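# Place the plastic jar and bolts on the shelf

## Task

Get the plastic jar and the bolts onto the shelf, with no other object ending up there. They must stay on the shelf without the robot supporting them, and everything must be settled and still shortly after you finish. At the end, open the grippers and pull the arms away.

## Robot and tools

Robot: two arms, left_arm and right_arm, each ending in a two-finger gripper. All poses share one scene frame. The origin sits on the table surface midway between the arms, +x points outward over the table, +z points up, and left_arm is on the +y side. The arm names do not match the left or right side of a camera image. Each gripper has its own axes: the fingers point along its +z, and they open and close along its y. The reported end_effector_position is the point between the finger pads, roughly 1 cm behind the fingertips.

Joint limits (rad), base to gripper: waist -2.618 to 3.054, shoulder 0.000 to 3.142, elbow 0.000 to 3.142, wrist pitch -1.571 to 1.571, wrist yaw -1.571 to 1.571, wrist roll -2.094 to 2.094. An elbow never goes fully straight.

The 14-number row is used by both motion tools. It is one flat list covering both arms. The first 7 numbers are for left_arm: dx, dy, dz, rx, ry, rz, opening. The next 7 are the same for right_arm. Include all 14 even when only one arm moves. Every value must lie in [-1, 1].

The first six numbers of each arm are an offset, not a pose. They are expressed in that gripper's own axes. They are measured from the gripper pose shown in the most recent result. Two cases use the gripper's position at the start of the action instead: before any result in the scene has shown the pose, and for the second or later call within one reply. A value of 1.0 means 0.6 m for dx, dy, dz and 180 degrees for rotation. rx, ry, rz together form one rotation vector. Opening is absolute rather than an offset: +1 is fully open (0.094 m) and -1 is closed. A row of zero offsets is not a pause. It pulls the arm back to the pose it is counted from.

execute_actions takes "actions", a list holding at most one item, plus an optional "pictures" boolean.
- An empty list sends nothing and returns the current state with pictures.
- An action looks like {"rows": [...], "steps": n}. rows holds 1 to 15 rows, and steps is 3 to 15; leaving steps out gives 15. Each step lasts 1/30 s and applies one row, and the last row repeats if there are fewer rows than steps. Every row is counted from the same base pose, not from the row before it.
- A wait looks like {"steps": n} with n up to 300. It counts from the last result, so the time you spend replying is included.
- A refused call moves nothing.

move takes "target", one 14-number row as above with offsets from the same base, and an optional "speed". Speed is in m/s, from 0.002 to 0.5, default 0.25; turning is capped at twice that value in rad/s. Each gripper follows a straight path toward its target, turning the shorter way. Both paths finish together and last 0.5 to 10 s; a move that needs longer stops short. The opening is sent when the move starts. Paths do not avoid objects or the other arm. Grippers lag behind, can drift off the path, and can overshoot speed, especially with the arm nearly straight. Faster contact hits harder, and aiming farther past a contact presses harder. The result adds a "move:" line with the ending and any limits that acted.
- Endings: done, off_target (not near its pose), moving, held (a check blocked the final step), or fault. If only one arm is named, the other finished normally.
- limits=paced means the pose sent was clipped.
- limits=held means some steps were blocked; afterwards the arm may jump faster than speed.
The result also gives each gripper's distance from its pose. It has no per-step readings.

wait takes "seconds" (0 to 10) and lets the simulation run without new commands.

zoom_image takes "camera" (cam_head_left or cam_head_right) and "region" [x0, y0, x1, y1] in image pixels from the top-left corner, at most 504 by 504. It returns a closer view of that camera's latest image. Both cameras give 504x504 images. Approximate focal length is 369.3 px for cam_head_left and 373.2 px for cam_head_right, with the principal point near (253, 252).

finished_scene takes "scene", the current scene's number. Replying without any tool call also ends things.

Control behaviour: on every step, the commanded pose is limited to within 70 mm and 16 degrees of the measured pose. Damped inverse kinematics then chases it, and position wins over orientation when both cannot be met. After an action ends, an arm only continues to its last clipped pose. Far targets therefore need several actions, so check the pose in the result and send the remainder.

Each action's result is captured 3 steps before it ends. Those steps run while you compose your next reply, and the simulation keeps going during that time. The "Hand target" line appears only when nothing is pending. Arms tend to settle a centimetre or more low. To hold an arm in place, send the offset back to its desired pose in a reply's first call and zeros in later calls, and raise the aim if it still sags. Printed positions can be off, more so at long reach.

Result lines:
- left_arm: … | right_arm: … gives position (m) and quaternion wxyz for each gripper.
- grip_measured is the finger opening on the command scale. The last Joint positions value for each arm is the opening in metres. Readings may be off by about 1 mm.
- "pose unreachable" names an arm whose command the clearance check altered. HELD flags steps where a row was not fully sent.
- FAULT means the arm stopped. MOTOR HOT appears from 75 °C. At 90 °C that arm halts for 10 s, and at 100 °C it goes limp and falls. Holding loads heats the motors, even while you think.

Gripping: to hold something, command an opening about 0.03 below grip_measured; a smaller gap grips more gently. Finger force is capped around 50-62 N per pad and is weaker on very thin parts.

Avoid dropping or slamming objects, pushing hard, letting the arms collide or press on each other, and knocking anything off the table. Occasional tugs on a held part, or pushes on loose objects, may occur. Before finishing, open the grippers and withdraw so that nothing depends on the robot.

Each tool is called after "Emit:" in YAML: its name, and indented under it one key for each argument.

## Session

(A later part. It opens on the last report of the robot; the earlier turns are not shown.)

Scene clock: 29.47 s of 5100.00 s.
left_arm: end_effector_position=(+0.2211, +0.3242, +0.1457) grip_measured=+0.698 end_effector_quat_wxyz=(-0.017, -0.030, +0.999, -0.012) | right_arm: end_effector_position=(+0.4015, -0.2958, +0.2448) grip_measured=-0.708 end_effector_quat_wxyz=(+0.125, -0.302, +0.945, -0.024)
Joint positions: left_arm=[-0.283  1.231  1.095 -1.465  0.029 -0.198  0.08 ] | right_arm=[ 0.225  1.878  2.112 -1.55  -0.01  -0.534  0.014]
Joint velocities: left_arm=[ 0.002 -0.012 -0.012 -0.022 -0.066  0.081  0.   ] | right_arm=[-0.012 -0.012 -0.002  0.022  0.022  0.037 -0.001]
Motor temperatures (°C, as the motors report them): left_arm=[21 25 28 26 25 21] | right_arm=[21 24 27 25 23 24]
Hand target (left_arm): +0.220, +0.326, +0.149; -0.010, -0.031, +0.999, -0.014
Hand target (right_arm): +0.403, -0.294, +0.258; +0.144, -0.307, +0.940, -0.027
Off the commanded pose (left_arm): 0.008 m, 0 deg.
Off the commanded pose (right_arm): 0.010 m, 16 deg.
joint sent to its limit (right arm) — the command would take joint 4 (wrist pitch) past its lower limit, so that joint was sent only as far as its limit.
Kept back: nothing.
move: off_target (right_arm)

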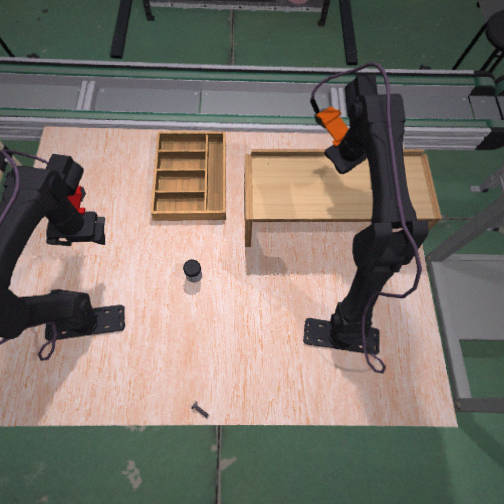

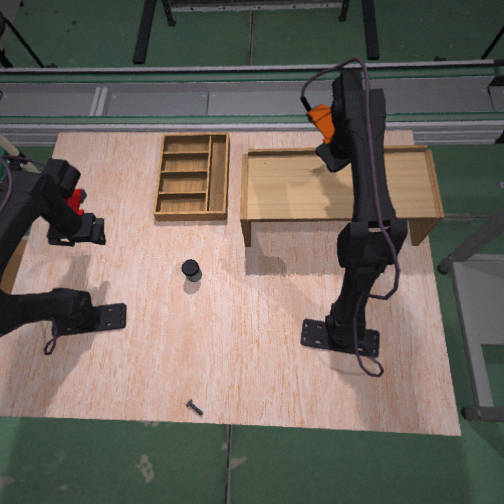

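Emit:
move:
  target: [0,0,0,0,0,0,0.7,0.043,0.028,0.065,0,0,0,-1]
  speed: 0.1

Emit:
move:
  target: [0,0,0,0,0,0,0.7,0,0,0,0,0,0,0.2]

Emit:
move:
  target: [0,0,0,0,0,0,0.7,0.1,0.25,-0.13,0,0,0,0.8]
  speed: 0.35

Scene clock: 30.83 s of 5100.00 s.
left_arm: end_effector_position=(+0.2211, +0.3242, +0.1457) grip_measured=+0.698 end_effector_quat_wxyz=(-0.017, -0.029, +0.999, -0.012) | right_arm: end_effector_position=(+0.3806, -0.2976, +0.1946) grip_measured=-0.708 end_effector_quat_wxyz=(+0.111, -0.304, +0.946, -0.021)
Joint positions: left_arm=[-0.283  1.231  1.095 -1.465  0.029 -0.196  0.08 ] | right_arm=[ 0.225  1.742  1.733 -1.337 -0.01  -0.536  0.014]
Joint velocities: left_arm=[-0.012  0.002  0.002 -0.037  0.051  0.051 -0.   ] | right_arm=[-0.002  0.002 -0.002  0.022  0.007 -0.037  0.   ]
Motor temperatures (°C, as the motors report them): left_arm=[21 25 28 26 25 21] | right_arm=[21 24 27 25 23 24]
Hand target (left_arm): +0.221, +0.324, +0.146; -0.017, -0.030, +0.999, -0.012
Hand target (right_arm): +0.381, -0.297, +0.200; +0.125, -0.302, +0.945, -0.024
Off the commanded pose (left_arm): 0.000 m, 0 deg.
Off the commanded pose (right_arm): 0.005 m, 2 deg.
Kept back: nothing.
move: done

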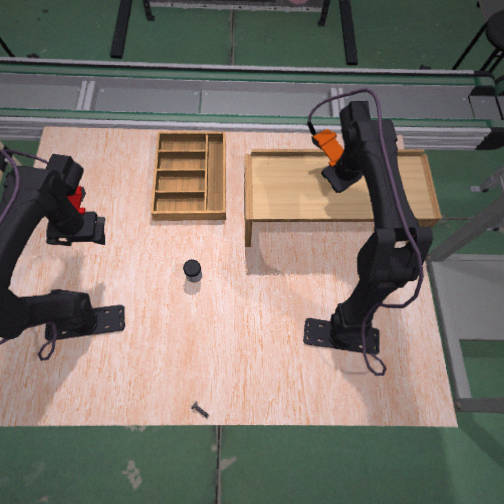

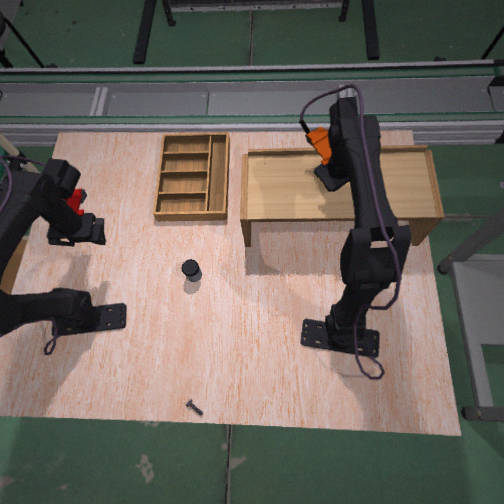

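Scene clock: 31.33 s of 5100.00 s.
left_arm: end_effector_position=(+0.2211, +0.3242, +0.1457) grip_measured=+0.698 end_effector_quat_wxyz=(-0.017, -0.029, +0.999, -0.012) | right_arm: end_effector_position=(+0.3806, -0.2976, +0.1946) grip_measured=+0.197 end_effector_quat_wxyz=(+0.111, -0.304, +0.946, -0.021)
Joint positions: left_arm=[-0.283  1.231  1.095 -1.465  0.029 -0.196  0.08 ] | right_arm=[ 0.225  1.742  1.733 -1.337 -0.01  -0.536  0.056]
Joint velocities: left_arm=[-0.007  0.002  0.002 -0.066  0.095 -0.022 -0.   ] | right_arm=[-0.012  0.012 -0.027 -0.081  0.066 -0.037  0.001]
Motor temperatures (°C, as the motors report them): left_arm=[21 25 28 26 25 21] | right_arm=[21 24 27 25 23 24]
Hand target (left_arm): +0.221, +0.324, +0.146; -0.017, -0.029, +0.999, -0.012
Hand target (right_arm): +0.381, -0.298, +0.195; +0.111, -0.304, +0.946, -0.021
Off the commanded pose (left_arm): 0.000 m, 0 deg.
Off the commanded pose (right_arm): 0.000 m, 0 deg.
Kept back: nothing.
move: done

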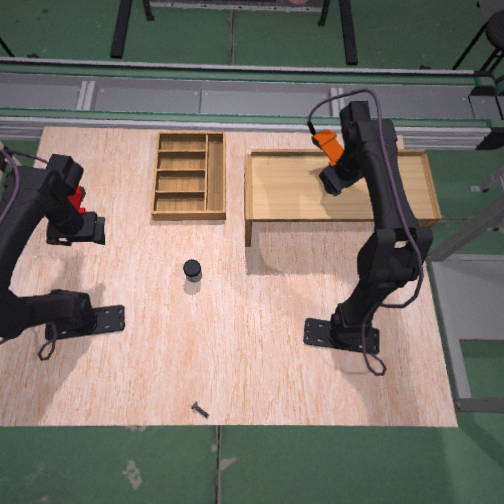

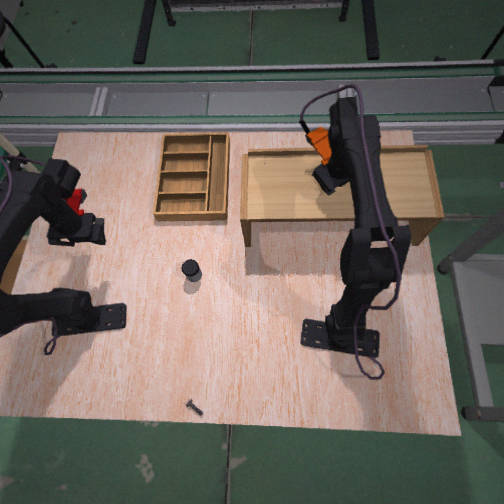

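Scene clock: 32.60 s of 5100.00 s.
left_arm: end_effector_position=(+0.2211, +0.3242, +0.1457) grip_measured=+0.698 end_effector_quat_wxyz=(-0.017, -0.029, +0.999, -0.012) | right_arm: end_effector_position=(+0.2318, -0.2079, +0.2435) grip_measured=+0.797 end_effector_quat_wxyz=(+0.119, -0.304, +0.945, -0.009)
Joint positions: left_arm=[-0.283  1.231  1.095 -1.465  0.029 -0.196  0.08 ] | right_arm=[ 0.712  1.359  1.563 -1.548  0.077 -0.062  0.084]
Joint velocities: left_arm=[-0.002 -0.007 -0.002 -0.095 -0.066  0.007  0.001] | right_arm=[-0.002 -0.002  0.002  0.051  0.066 -0.007  0.001]
Motor temperatures (°C, as the motors report them): left_arm=[21 25 28 26 25 21] | right_arm=[21 24 27 25 23 24]
Hand target (left_arm): +0.221, +0.324, +0.146; -0.017, -0.029, +0.999, -0.012
Hand target (right_arm): +0.228, -0.210, +0.243; +0.119, -0.304, +0.945, -0.015
Off the commanded pose (left_arm): 0.000 m, 0 deg.
Off the commanded pose (right_arm): 0.005 m, 2 deg.
joint sent to its limit (right arm) — the command would take joint 4 (wrist pitch) past its lower limit, so that joint was sent only as far as its limit.
Kept back: nothing.
move: done

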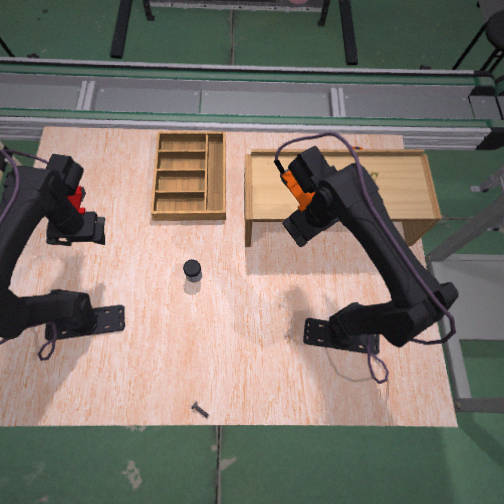

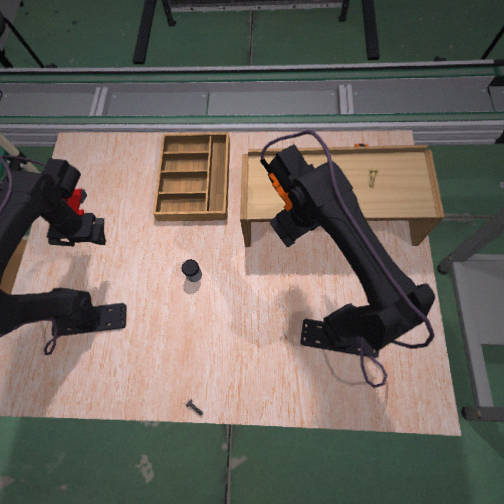

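Emit:
move:
  target: [0,0,0,0,0,0,0.7,0.328,0.768,0.172,-0.033,0.068,-0.09,0.6]
  speed: 0.35

Scene clock: 34.90 s of 5100.00 s.
left_arm: end_effector_position=(+0.2211, +0.3242, +0.1457) grip_measured=+0.698 end_effector_quat_wxyz=(-0.017, -0.029, +0.999, -0.012) | right_arm: end_effector_position=(-0.1706, +0.0433, +0.0360) grip_measured=+0.603 end_effector_quat_wxyz=(-0.011, -0.439, +0.898, -0.030)
Joint positions: left_arm=[-0.283  1.231  1.095 -1.465  0.029 -0.196  0.08 ] | right_arm=[ 2.164  2.243  1.839 -1.226 -0.022  1.112  0.075]
Joint velocities: left_arm=[-0.012  0.012 -0.007 -0.022 -0.051 -0.022  0.001] | right_arm=[-0.002 -0.002  0.002 -0.037  0.007 -0.051  0.   ]
Motor temperatures (°C, as the motors report them): left_arm=[21 25 28 26 25 21] | right_arm=[21 24 27 25 23 24]
Hand target (left_arm): +0.221, +0.324, +0.146; -0.017, -0.029, +0.999, -0.012
Hand target (right_arm): -0.174, +0.049, +0.050; -0.013, -0.436, +0.900, -0.013
Off the commanded pose (left_arm): 0.000 m, 0 deg.
Off the commanded pose (right_arm): 0.029 m, 3 deg.
Kept back: nothing.
move: off_target (right_arm)

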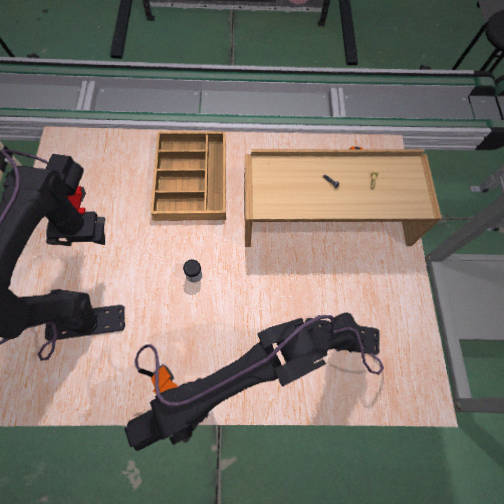

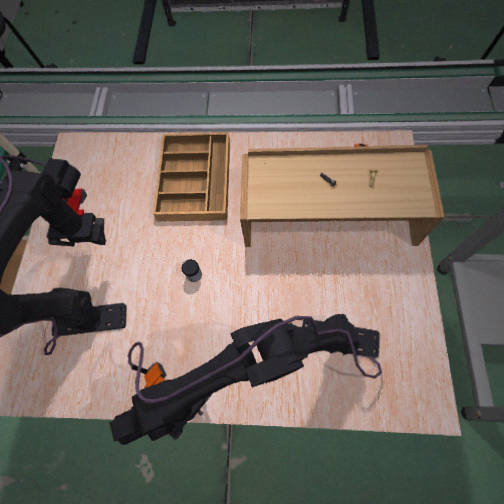

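Emit:
move:
  target: [0,0,0,0,0,0,0.7,-0.012,0.008,0.04,0,0,0,0.6]
  speed: 0.08

Emit:
move:
  target: [0,0,0,0,0,0,0.7,0,0,0,0,0,0,-1]

Emit:
move:
  target: [0,0,0,0,0,0,0.7,0,-0.2,-0.3,0,0,0,-1]

Scene clock: 35.97 s of 5100.00 s.
left_arm: end_effector_position=(+0.2211, +0.3242, +0.1457) grip_measured=+0.698 end_effector_quat_wxyz=(-0.017, -0.029, +0.999, -0.012) | right_arm: end_effector_position=(-0.1732, +0.0487, +0.0126) grip_measured=+0.603 end_effector_quat_wxyz=(-0.011, -0.441, +0.897, -0.032)
Joint positions: left_arm=[-0.283  1.231  1.095 -1.465  0.029 -0.196  0.08 ] | right_arm=[ 2.164  2.293  1.828 -1.169 -0.022  1.108  0.075]
Joint velocities: left_arm=[ 0.007  0.002 -0.007  0.037  0.007 -0.125 -0.   ] | right_arm=[-0.012 -0.012  0.022  0.066 -0.051 -0.037 -0.   ]
Motor temperatures (°C, as the motors report them): left_arm=[21 25 28 26 25 21] | right_arm=[21 25 27 25 23 24]
Hand target (left_arm): +0.221, +0.324, +0.146; -0.017, -0.029, +0.999, -0.012
Hand target (right_arm): -0.169, +0.050, +0.012; -0.011, -0.439, +0.898, -0.030
Off the commanded pose (left_arm): 0.000 m, 0 deg.
Off the commanded pose (right_arm): 0.004 m, 0 deg.
Kept back: nothing.
move: done

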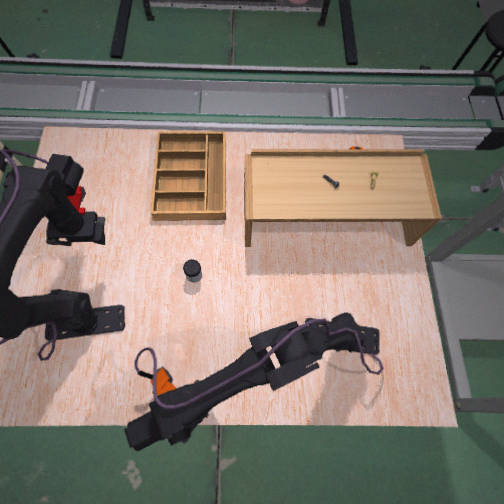

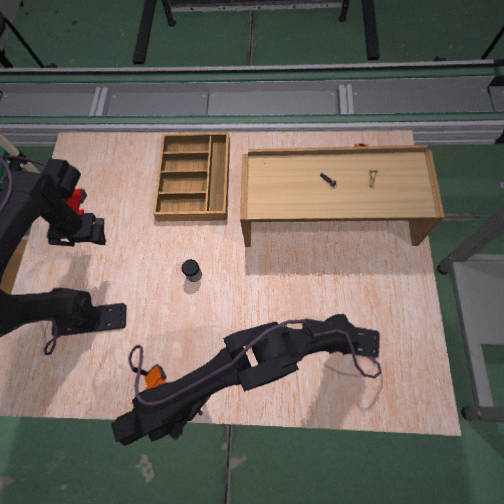

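Scene clock: 36.47 s of 5100.00 s.
left_arm: end_effector_position=(+0.2211, +0.3242, +0.1457) grip_measured=+0.698 end_effector_quat_wxyz=(-0.017, -0.029, +0.999, -0.012) | right_arm: end_effector_position=(-0.1733, +0.0483, +0.0123) grip_measured=-0.862 end_effector_quat_wxyz=(-0.012, -0.441, +0.897, -0.033)
Joint positions: left_arm=[-0.283  1.231  1.095 -1.465  0.029 -0.196  0.08 ] | right_arm=[ 2.164  2.294  1.828 -1.17  -0.023  1.108  0.006]
Joint velocities: left_arm=[-0.002  0.007  0.012 -0.037 -0.022 -0.066 -0.001] | right_arm=[ 0.002  0.007  0.007  0.007 -0.022 -0.037  0.   ]
Motor temperatures (°C, as the motors report them): left_arm=[21 25 28 26 25 21] | right_arm=[21 25 27 25 23 24]
Hand target (left_arm): +0.221, +0.324, +0.146; -0.017, -0.029, +0.999, -0.012
Hand target (right_arm): -0.173, +0.049, +0.013; -0.011, -0.441, +0.897, -0.032
Off the commanded pose (left_arm): 0.000 m, 0 deg.
Off the commanded pose (right_arm): 0.000 m, 0 deg.
Kept back: nothing.
move: done

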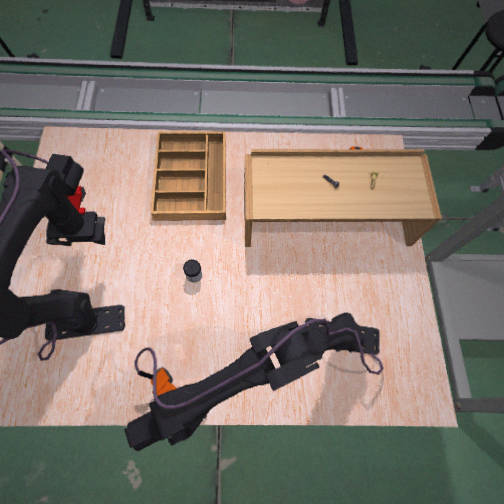

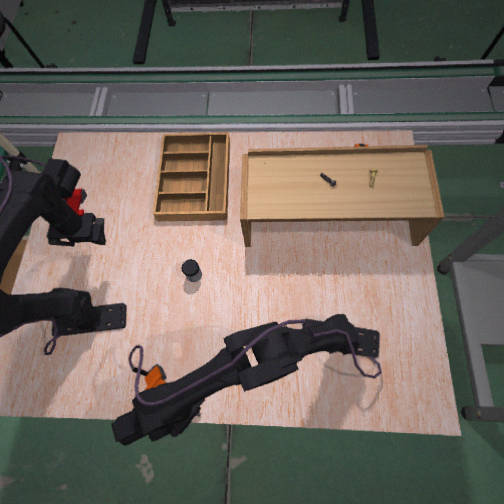

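Scene clock: 37.83 s of 5100.00 s.
left_arm: end_effector_position=(+0.2211, +0.3242, +0.1457) grip_measured=+0.698 end_effector_quat_wxyz=(-0.017, -0.029, +0.999, -0.012) | right_arm: end_effector_position=(-0.0860, -0.0084, +0.1985) grip_measured=-0.862 end_effector_quat_wxyz=(-0.006, -0.439, +0.898, +0.035)
Joint positions: left_arm=[-0.283  1.231  1.095 -1.465  0.029 -0.196  0.08 ] | right_arm=[ 2.005  1.799  1.842 -1.547 -0.023  0.954  0.006]
Joint velocities: left_arm=[-0.002 -0.012  0.012 -0.051  0.051  0.066 -0.001] | right_arm=[ 0.017  0.002 -0.002 -0.081  0.037 -0.007  0.   ]
Motor temperatures (°C, as the motors report them): left_arm=[21 25 28 26 25 21] | right_arm=[21 25 27 25 23 24]
Hand target (left_arm): +0.221, +0.324, +0.146; -0.017, -0.029, +0.999, -0.012
Hand target (right_arm): -0.082, -0.009, +0.200; -0.000, -0.440, +0.897, +0.034
Off the commanded pose (left_arm): 0.000 m, 0 deg.
Off the commanded pose (right_arm): 0.008 m, 8 deg.
joint sent to its limit (right arm) — the command would take joint 4 (wrist pitch) past its lower limit, so that joint was sent only as far as its limit.
Kept back: nothing.
move: off_target (right_arm)

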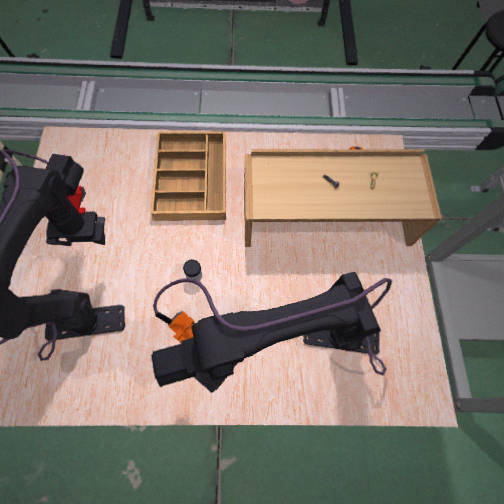

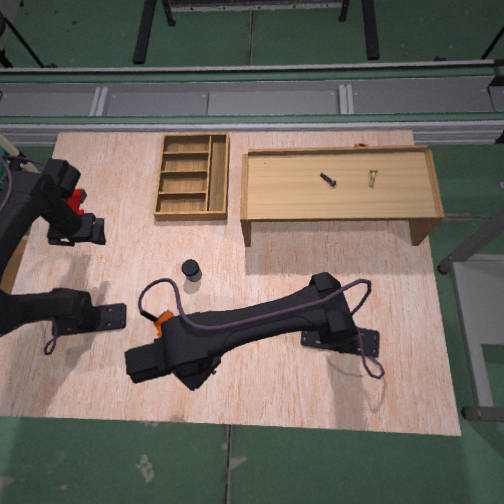

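Emit:
move:
  target: [0,0,0,0,0,0,0.7,-0.2,-0.82,-0.145,0,0,0,-1]
  speed: 0.35

Scene clock: 40.20 s of 5100.00 s.
left_arm: end_effector_position=(+0.2211, +0.3242, +0.1457) grip_measured=+0.698 end_effector_quat_wxyz=(-0.017, -0.029, +0.999, -0.012) | right_arm: end_effector_position=(+0.3892, -0.2180, +0.2504) grip_measured=-0.862 end_effector_quat_wxyz=(+0.140, -0.426, +0.894, +0.008)
Joint positions: left_arm=[-0.283  1.231  1.095 -1.465  0.029 -0.196  0.08 ] | right_arm=[ 0.403  1.879  2.131 -1.549 -0.066 -0.618  0.006]
Joint velocities: left_arm=[ 0.002  0.007 -0.012  0.007 -0.066 -0.007  0.   ] | right_arm=[-0.007 -0.002 -0.017 -0.066 -0.007 -0.022  0.001]
Motor temperatures (°C, as the motors report them): left_arm=[21 24 28 26 25 21] | right_arm=[21 25 27 25 23 24]
Hand target (left_arm): +0.221, +0.324, +0.146; -0.017, -0.029, +0.999, -0.012
Hand target (right_arm): +0.389, -0.214, +0.264; +0.160, -0.431, +0.888, +0.009
Off the commanded pose (left_arm): 0.000 m, 0 deg.
Off the commanded pose (right_arm): 0.011 m, 17 deg.
joint sent to its limit (right arm) — the command would take joint 4 (wrist pitch) past its lower limit, so that joint was sent only as far as its limit.
Kept back: nothing.
move: off_target (right_arm); limits=paced

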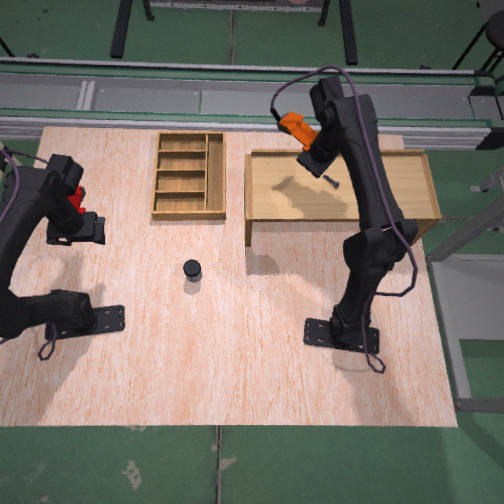

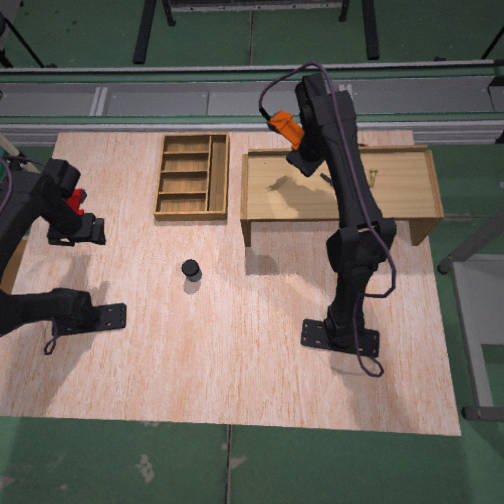

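Emit:
move:
  target: [0,0,0,0,0,0,0.7,0.022,0.009,0.08,0,0,0,-1]
  speed: 0.1

Emit:
move:
  target: [0,0,0,0,0,0,0.7,0,0,0,0,0,0,0]

Emit:
move:
  target: [0,0,0,0,0,0,0.7,0,0.3,-0.13,0,0,0,0.9]
  speed: 0.35

Scene clock: 41.57 s of 5100.00 s.
left_arm: end_effector_position=(+0.2211, +0.3242, +0.1457) grip_measured=+0.698 end_effector_quat_wxyz=(-0.017, -0.029, +0.999, -0.012) | right_arm: end_effector_position=(+0.3873, -0.2184, +0.1950) grip_measured=-0.862 end_effector_quat_wxyz=(+0.125, -0.427, +0.895, +0.011)
Joint positions: left_arm=[-0.283  1.231  1.095 -1.465  0.029 -0.196  0.08 ] | right_arm=[ 0.403  1.811  1.815 -1.33  -0.066 -0.621  0.006]
Joint velocities: left_arm=[ 0.012 -0.012  0.002  0.051 -0.081 -0.051 -0.001] | right_arm=[-0.012  0.022 -0.002  0.022 -0.037 -0.037 -0.001]
Motor temperatures (°C, as the motors report them): left_arm=[21 24 28 26 25 21] | right_arm=[21 25 27 25 23 24]
Hand target (left_arm): +0.221, +0.324, +0.146; -0.017, -0.029, +0.999, -0.012
Hand target (right_arm): +0.388, -0.219, +0.201; +0.140, -0.426, +0.894, +0.008
Off the commanded pose (left_arm): 0.000 m, 0 deg.
Off the commanded pose (right_arm): 0.006 m, 2 deg.
Kept back: nothing.
move: done

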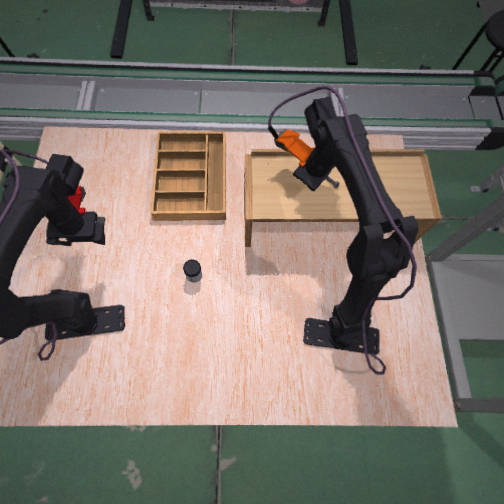

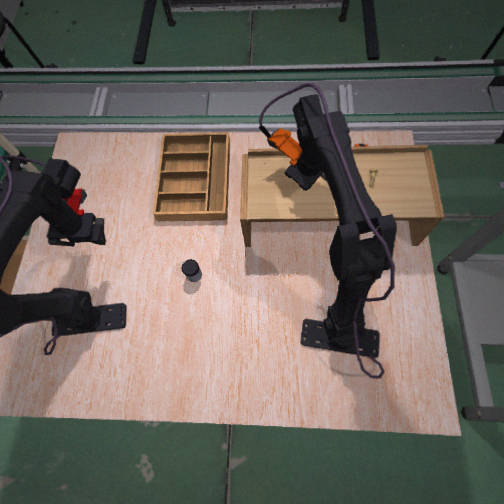

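Scene clock: 42.07 s of 5100.00 s.
left_arm: end_effector_position=(+0.2211, +0.3242, +0.1457) grip_measured=+0.698 end_effector_quat_wxyz=(-0.017, -0.029, +0.999, -0.012) | right_arm: end_effector_position=(+0.3873, -0.2184, +0.1950) grip_measured=-0.003 end_effector_quat_wxyz=(+0.125, -0.427, +0.895, +0.011)
Joint positions: left_arm=[-0.283  1.231  1.095 -1.465  0.029 -0.196  0.08 ] | right_arm=[ 0.403  1.811  1.815 -1.33  -0.066 -0.621  0.047]
Joint velocities: left_arm=[-0.002 -0.002  0.017 -0.037 -0.007 -0.066 -0.   ] | right_arm=[-0.007 -0.002 -0.007  0.007  0.022 -0.037 -0.002]
Motor temperatures (°C, as the motors report them): left_arm=[21 24 28 26 25 21] | right_arm=[21 25 27 25 23 24]
Hand target (left_arm): +0.221, +0.324, +0.146; -0.017, -0.029, +0.999, -0.012
Hand target (right_arm): +0.387, -0.218, +0.195; +0.125, -0.427, +0.895, +0.011
Off the commanded pose (left_arm): 0.000 m, 0 deg.
Off the commanded pose (right_arm): 0.000 m, 0 deg.
Kept back: nothing.
move: done

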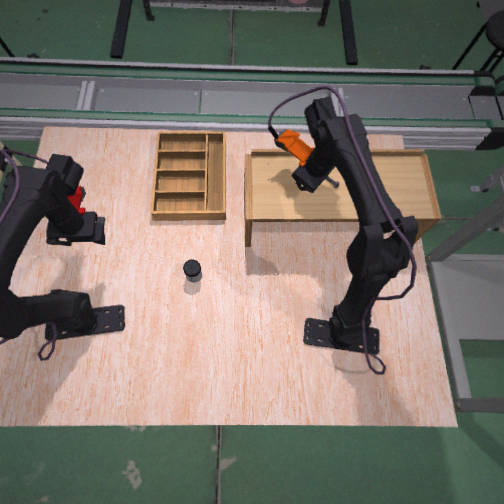

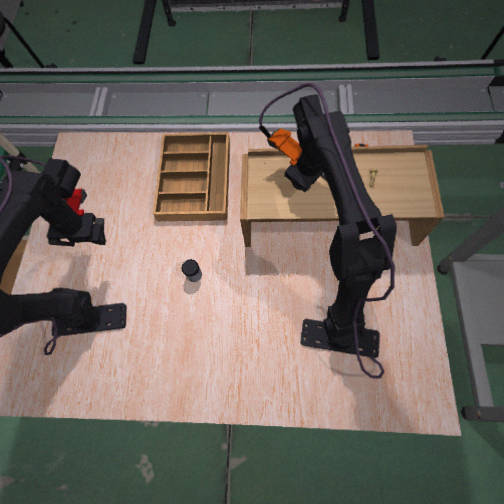

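Scene clock: 43.40 s of 5100.00 s.
left_arm: end_effector_position=(+0.2211, +0.3242, +0.1457) grip_measured=+0.698 end_effector_quat_wxyz=(-0.017, -0.029, +0.999, -0.012) | right_arm: end_effector_position=(+0.2267, -0.1128, +0.2427) grip_measured=+0.897 end_effector_quat_wxyz=(+0.105, -0.431, +0.896, +0.013)
Joint positions: left_arm=[-0.283  1.231  1.095 -1.465  0.029 -0.196  0.08 ] | right_arm=[ 0.974  1.58   1.761 -1.547  0.054 -0.07   0.089]
Joint velocities: left_arm=[ 0.002 -0.007 -0.007  0.007 -0.037 -0.007  0.001] | right_arm=[-0.012  0.017 -0.002  0.037  0.022 -0.007 -0.001]
Motor temperatures (°C, as the motors report them): left_arm=[21 24 28 26 25 21] | right_arm=[21 25 27 25 23 24]
Hand target (left_arm): +0.221, +0.324, +0.146; -0.017, -0.029, +0.999, -0.012
Hand target (right_arm): +0.229, -0.112, +0.253; +0.122, -0.427, +0.896, +0.014
Off the commanded pose (left_arm): 0.000 m, 0 deg.
Off the commanded pose (right_arm): 0.013 m, 2 deg.
joint sent to its limit (right arm) — the command would take joint 4 (wrist pitch) past its lower limit, so that joint was sent only as far as its limit.
Kept back: nothing.
move: off_target (right_arm)

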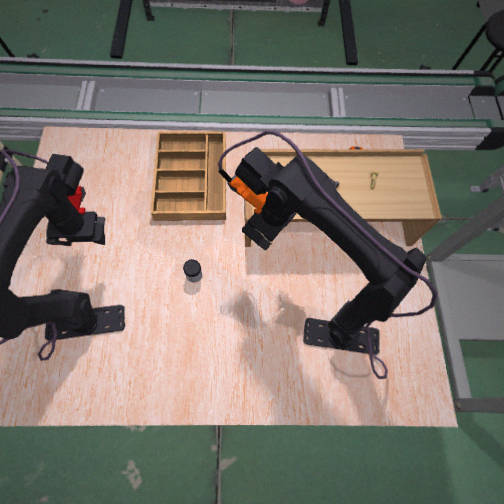

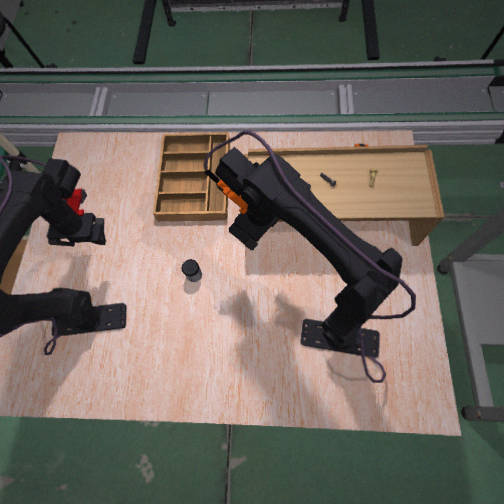

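Emit:
move:
  target: [0,0,0,0,0,0,0.7,-0.158,0.292,0.222,-0.021,0.064,0,0.9]
  speed: 0.35

Scene clock: 45.10 s of 5100.00 s.
left_arm: end_effector_position=(+0.2211, +0.3242, +0.1457) grip_measured=+0.698 end_effector_quat_wxyz=(-0.017, -0.029, +0.999, -0.012) | right_arm: end_effector_position=(+0.1663, +0.0765, +0.0971) grip_measured=+0.897 end_effector_quat_wxyz=(-0.016, -0.436, +0.900, -0.019)
Joint positions: left_arm=[-0.283  1.231  1.095 -1.465  0.029 -0.196  0.08 ] | right_arm=[ 1.359  2.301  2.179 -1.498  0.005  0.316  0.089]
Joint velocities: left_arm=[-0.017 -0.012  0.007 -0.037 -0.007  0.066 -0.   ] | right_arm=[-0.002  0.002 -0.012 -0.051  0.051 -0.007 -0.001]
Motor temperatures (°C, as the motors report them): left_arm=[21 24 28 26 25 21] | right_arm=[21 25 27 25 23 24]
Hand target (left_arm): +0.221, +0.324, +0.146; -0.017, -0.029, +0.999, -0.012
Hand target (right_arm): +0.168, +0.081, +0.113; -0.003, -0.432, +0.902, -0.002
Off the commanded pose (left_arm): 0.000 m, 0 deg.
Off the commanded pose (right_arm): 0.025 m, 3 deg.
Kept back: nothing.
move: off_target (right_arm)

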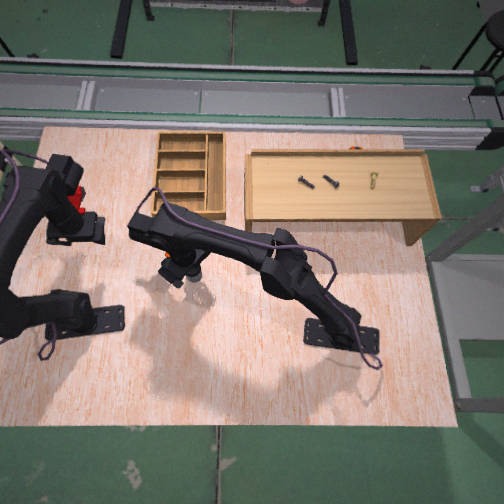

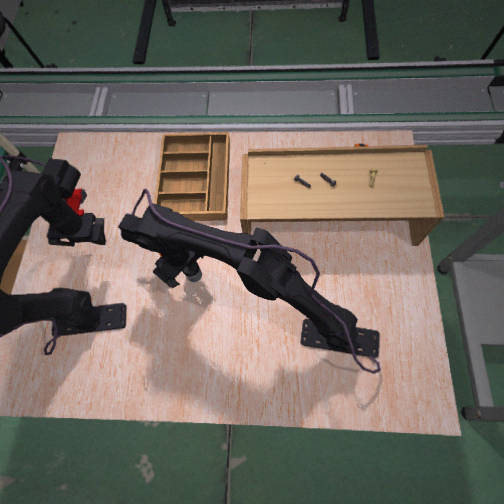

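Emit:
move:
  target: [0,0,0,0,0,0,0.7,0.008,-0.008,0.11,0,0,0,0.9]
  speed: 0.1

Emit:
move:
  target: [0,0,0,0,0,0,0.7,0,0,0,0,0,0,-0.2]

Emit:
move:
  target: [0,0,0,0,0,0,0.7,0.1,-0.1,-0.38,0,0,0,-0.2]

Scene clock: 46.63 s of 5100.00 s.
left_arm: end_effector_position=(+0.2211, +0.3242, +0.1457) grip_measured=+0.698 end_effector_quat_wxyz=(-0.017, -0.029, +0.999, -0.012) | right_arm: end_effector_position=(+0.1617, +0.0641, +0.0222) grip_measured=+0.897 end_effector_quat_wxyz=(-0.028, -0.438, +0.898, -0.030)
Joint positions: left_arm=[-0.283  1.231  1.095 -1.465  0.029 -0.196  0.08 ] | right_arm=[ 1.359  2.289  1.859 -1.222  0.005  0.311  0.089]
Joint velocities: left_arm=[-0.017  0.002 -0.002 -0.007  0.007  0.007  0.001] | right_arm=[-0.022 -0.007  0.007 -0.081 -0.051 -0.022 -0.001]
Motor temperatures (°C, as the motors report them): left_arm=[21 24 28 26 25 21] | right_arm=[21 26 27 25 23 24]
Hand target (left_arm): +0.221, +0.324, +0.146; -0.017, -0.029, +0.999, -0.012
Hand target (right_arm): +0.167, +0.065, +0.032; -0.016, -0.436, +0.900, -0.019
Off the commanded pose (left_arm): 0.000 m, 0 deg.
Off the commanded pose (right_arm): 0.011 m, 2 deg.
Kept back: nothing.
move: off_target (right_arm)

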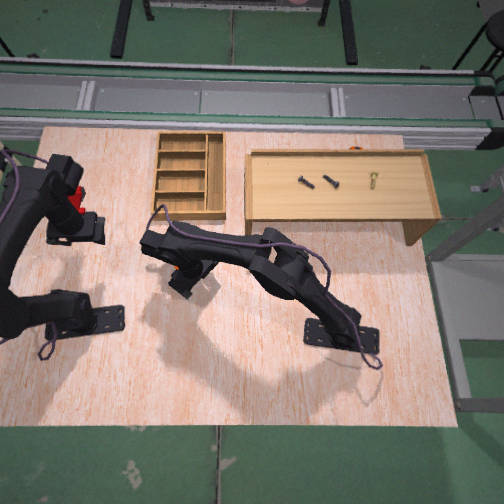

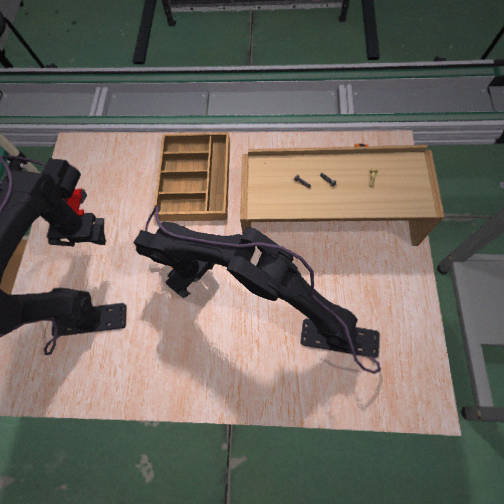

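Scene clock: 47.13 s of 5100.00 s.
left_arm: end_effector_position=(+0.2211, +0.3242, +0.1457) grip_measured=+0.698 end_effector_quat_wxyz=(-0.017, -0.029, +0.999, -0.012) | right_arm: end_effector_position=(+0.1617, +0.0640, +0.0222) grip_measured=-0.125 end_effector_quat_wxyz=(-0.028, -0.438, +0.898, -0.030)
Joint positions: left_arm=[-0.283  1.231  1.095 -1.465  0.029 -0.196  0.08 ] | right_arm=[ 1.359  2.289  1.859 -1.223  0.005  0.311  0.041]
Joint velocities: left_arm=[ 0.012 -0.007  0.002  0.007  0.007  0.022  0.001] | right_arm=[-0.022 -0.007 -0.007  0.037  0.022 -0.007 -0.001]
Motor temperatures (°C, as the motors report them): left_arm=[21 24 28 26 25 21] | right_arm=[21 26 27 25 23 24]
Hand target (left_arm): +0.221, +0.324, +0.146; -0.017, -0.029, +0.999, -0.012
Hand target (right_arm): +0.162, +0.064, +0.022; -0.028, -0.438, +0.898, -0.030
Off the commanded pose (left_arm): 0.000 m, 0 deg.
Off the commanded pose (right_arm): 0.000 m, 0 deg.
Kept back: nothing.
move: done

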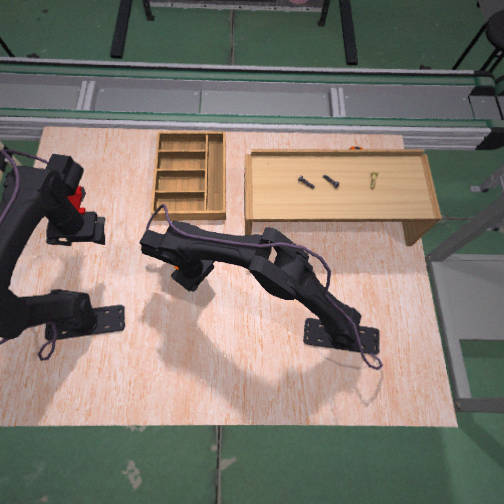

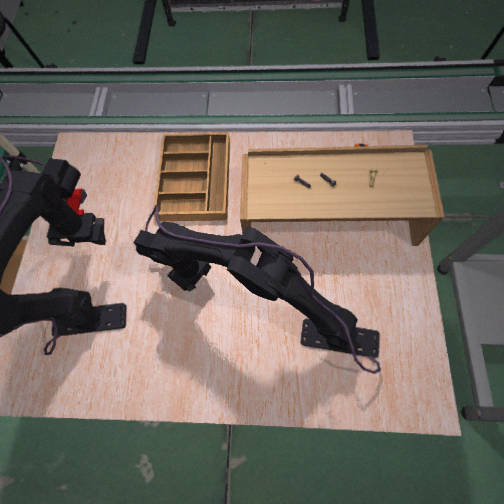

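Scene clock: 48.53 s of 5100.00 s.
left_arm: end_effector_position=(+0.2211, +0.3242, +0.1457) grip_measured=+0.698 end_effector_quat_wxyz=(-0.017, -0.029, +0.999, -0.012) | right_arm: end_effector_position=(+0.1728, +0.0033, +0.2475) grip_measured=-0.125 end_effector_quat_wxyz=(+0.097, -0.437, +0.891, +0.075)
Joint positions: left_arm=[-0.283  1.231  1.095 -1.465  0.029 -0.196  0.08 ] | right_arm=[ 1.274  1.813  2.041 -1.552  0.005  0.22   0.041]
Joint velocities: left_arm=[-0.007 -0.007 -0.002 -0.022 -0.095 -0.095 -0.001] | right_arm=[-0.022  0.007  0.002 -0.066 -0.066  0.007  0.001]
Motor temperatures (°C, as the motors report them): left_arm=[21 24 28 26 25 21] | right_arm=[21 26 27 25 23 24]
Hand target (left_arm): +0.221, +0.324, +0.146; -0.017, -0.029, +0.999, -0.012
Hand target (right_arm): +0.177, +0.003, +0.259; +0.113, -0.436, +0.889, +0.082
Off the commanded pose (left_arm): 0.000 m, 0 deg.
Off the commanded pose (right_arm): 0.011 m, 19 deg; orientation clipped at the last step of the last action.
joint sent to its limit (right arm) — the command would take joint 4 (wrist pitch) past its lower limit, so that joint was sent only as far as its limit.
Kept back: nothing.
move: off_target (right_arm); limits=paced

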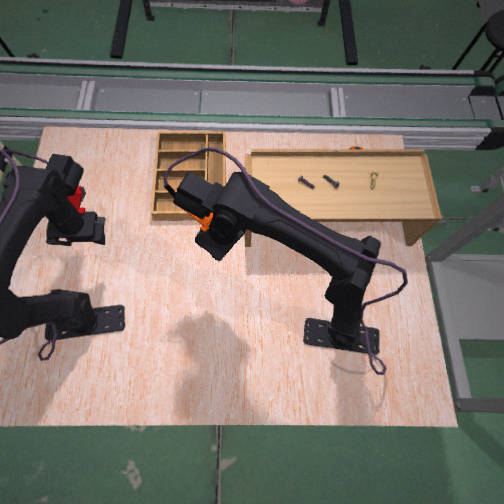

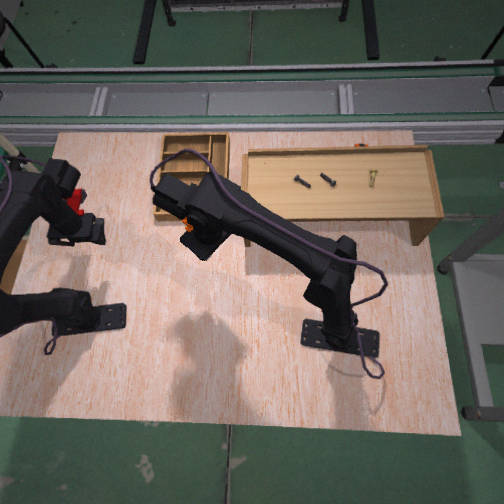

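Emit:
move:
  target: [0,0,0,0,0,0,0.7,0,-0.397,-0.04,0,0,0,-0.2]

Scene clock: 50.33 s of 5100.00 s.
left_arm: end_effector_position=(+0.2211, +0.3242, +0.1457) grip_measured=+0.698 end_effector_quat_wxyz=(-0.017, -0.029, +0.999, -0.012) | right_arm: end_effector_position=(+0.3641, -0.1521, +0.2492) grip_measured=-0.125 end_effector_quat_wxyz=(+0.134, -0.425, +0.893, +0.064)
Joint positions: left_arm=[-0.283  1.231  1.095 -1.465  0.029 -0.196  0.08 ] | right_arm=[ 0.552  1.889  2.136 -1.552 -0.136 -0.46   0.041]
Joint velocities: left_arm=[-0.012 -0.012  0.002  0.007 -0.037  0.037 -0.   ] | right_arm=[-0.022 -0.002 -0.002 -0.037 -0.022 -0.066  0.001]
Motor temperatures (°C, as the motors report them): left_arm=[21 24 28 26 25 21] | right_arm=[21 26 27 25 23 24]
Hand target (left_arm): +0.221, +0.324, +0.146; -0.017, -0.029, +0.999, -0.012
Hand target (right_arm): +0.364, -0.147, +0.264; +0.156, -0.432, +0.885, +0.073
Off the commanded pose (left_arm): 0.000 m, 0 deg.
Off the commanded pose (right_arm): 0.013 m, 5 deg.
joint sent to its limit (right arm) — the command would take joint 4 (wrist pitch) past its lower limit, so that joint was sent only as far as its limit.
Kept back: nothing.
move: off_target (right_arm)

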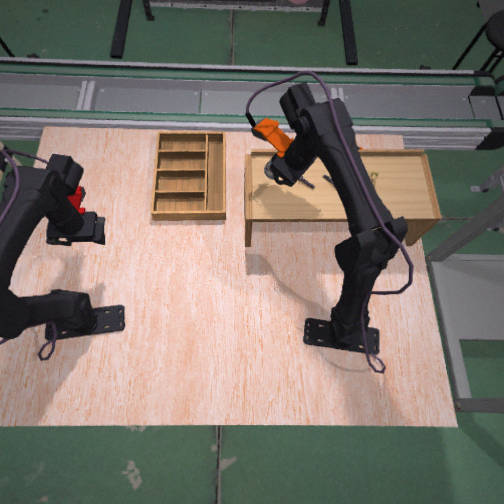

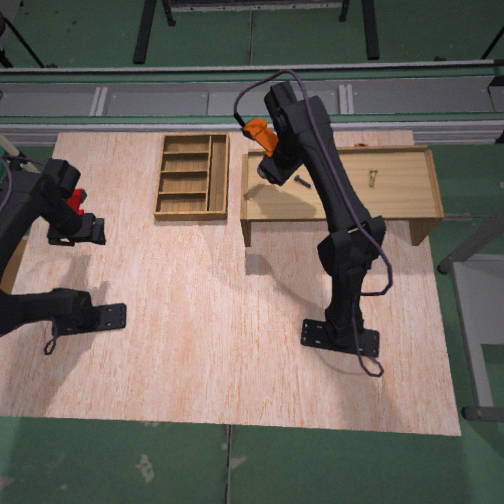

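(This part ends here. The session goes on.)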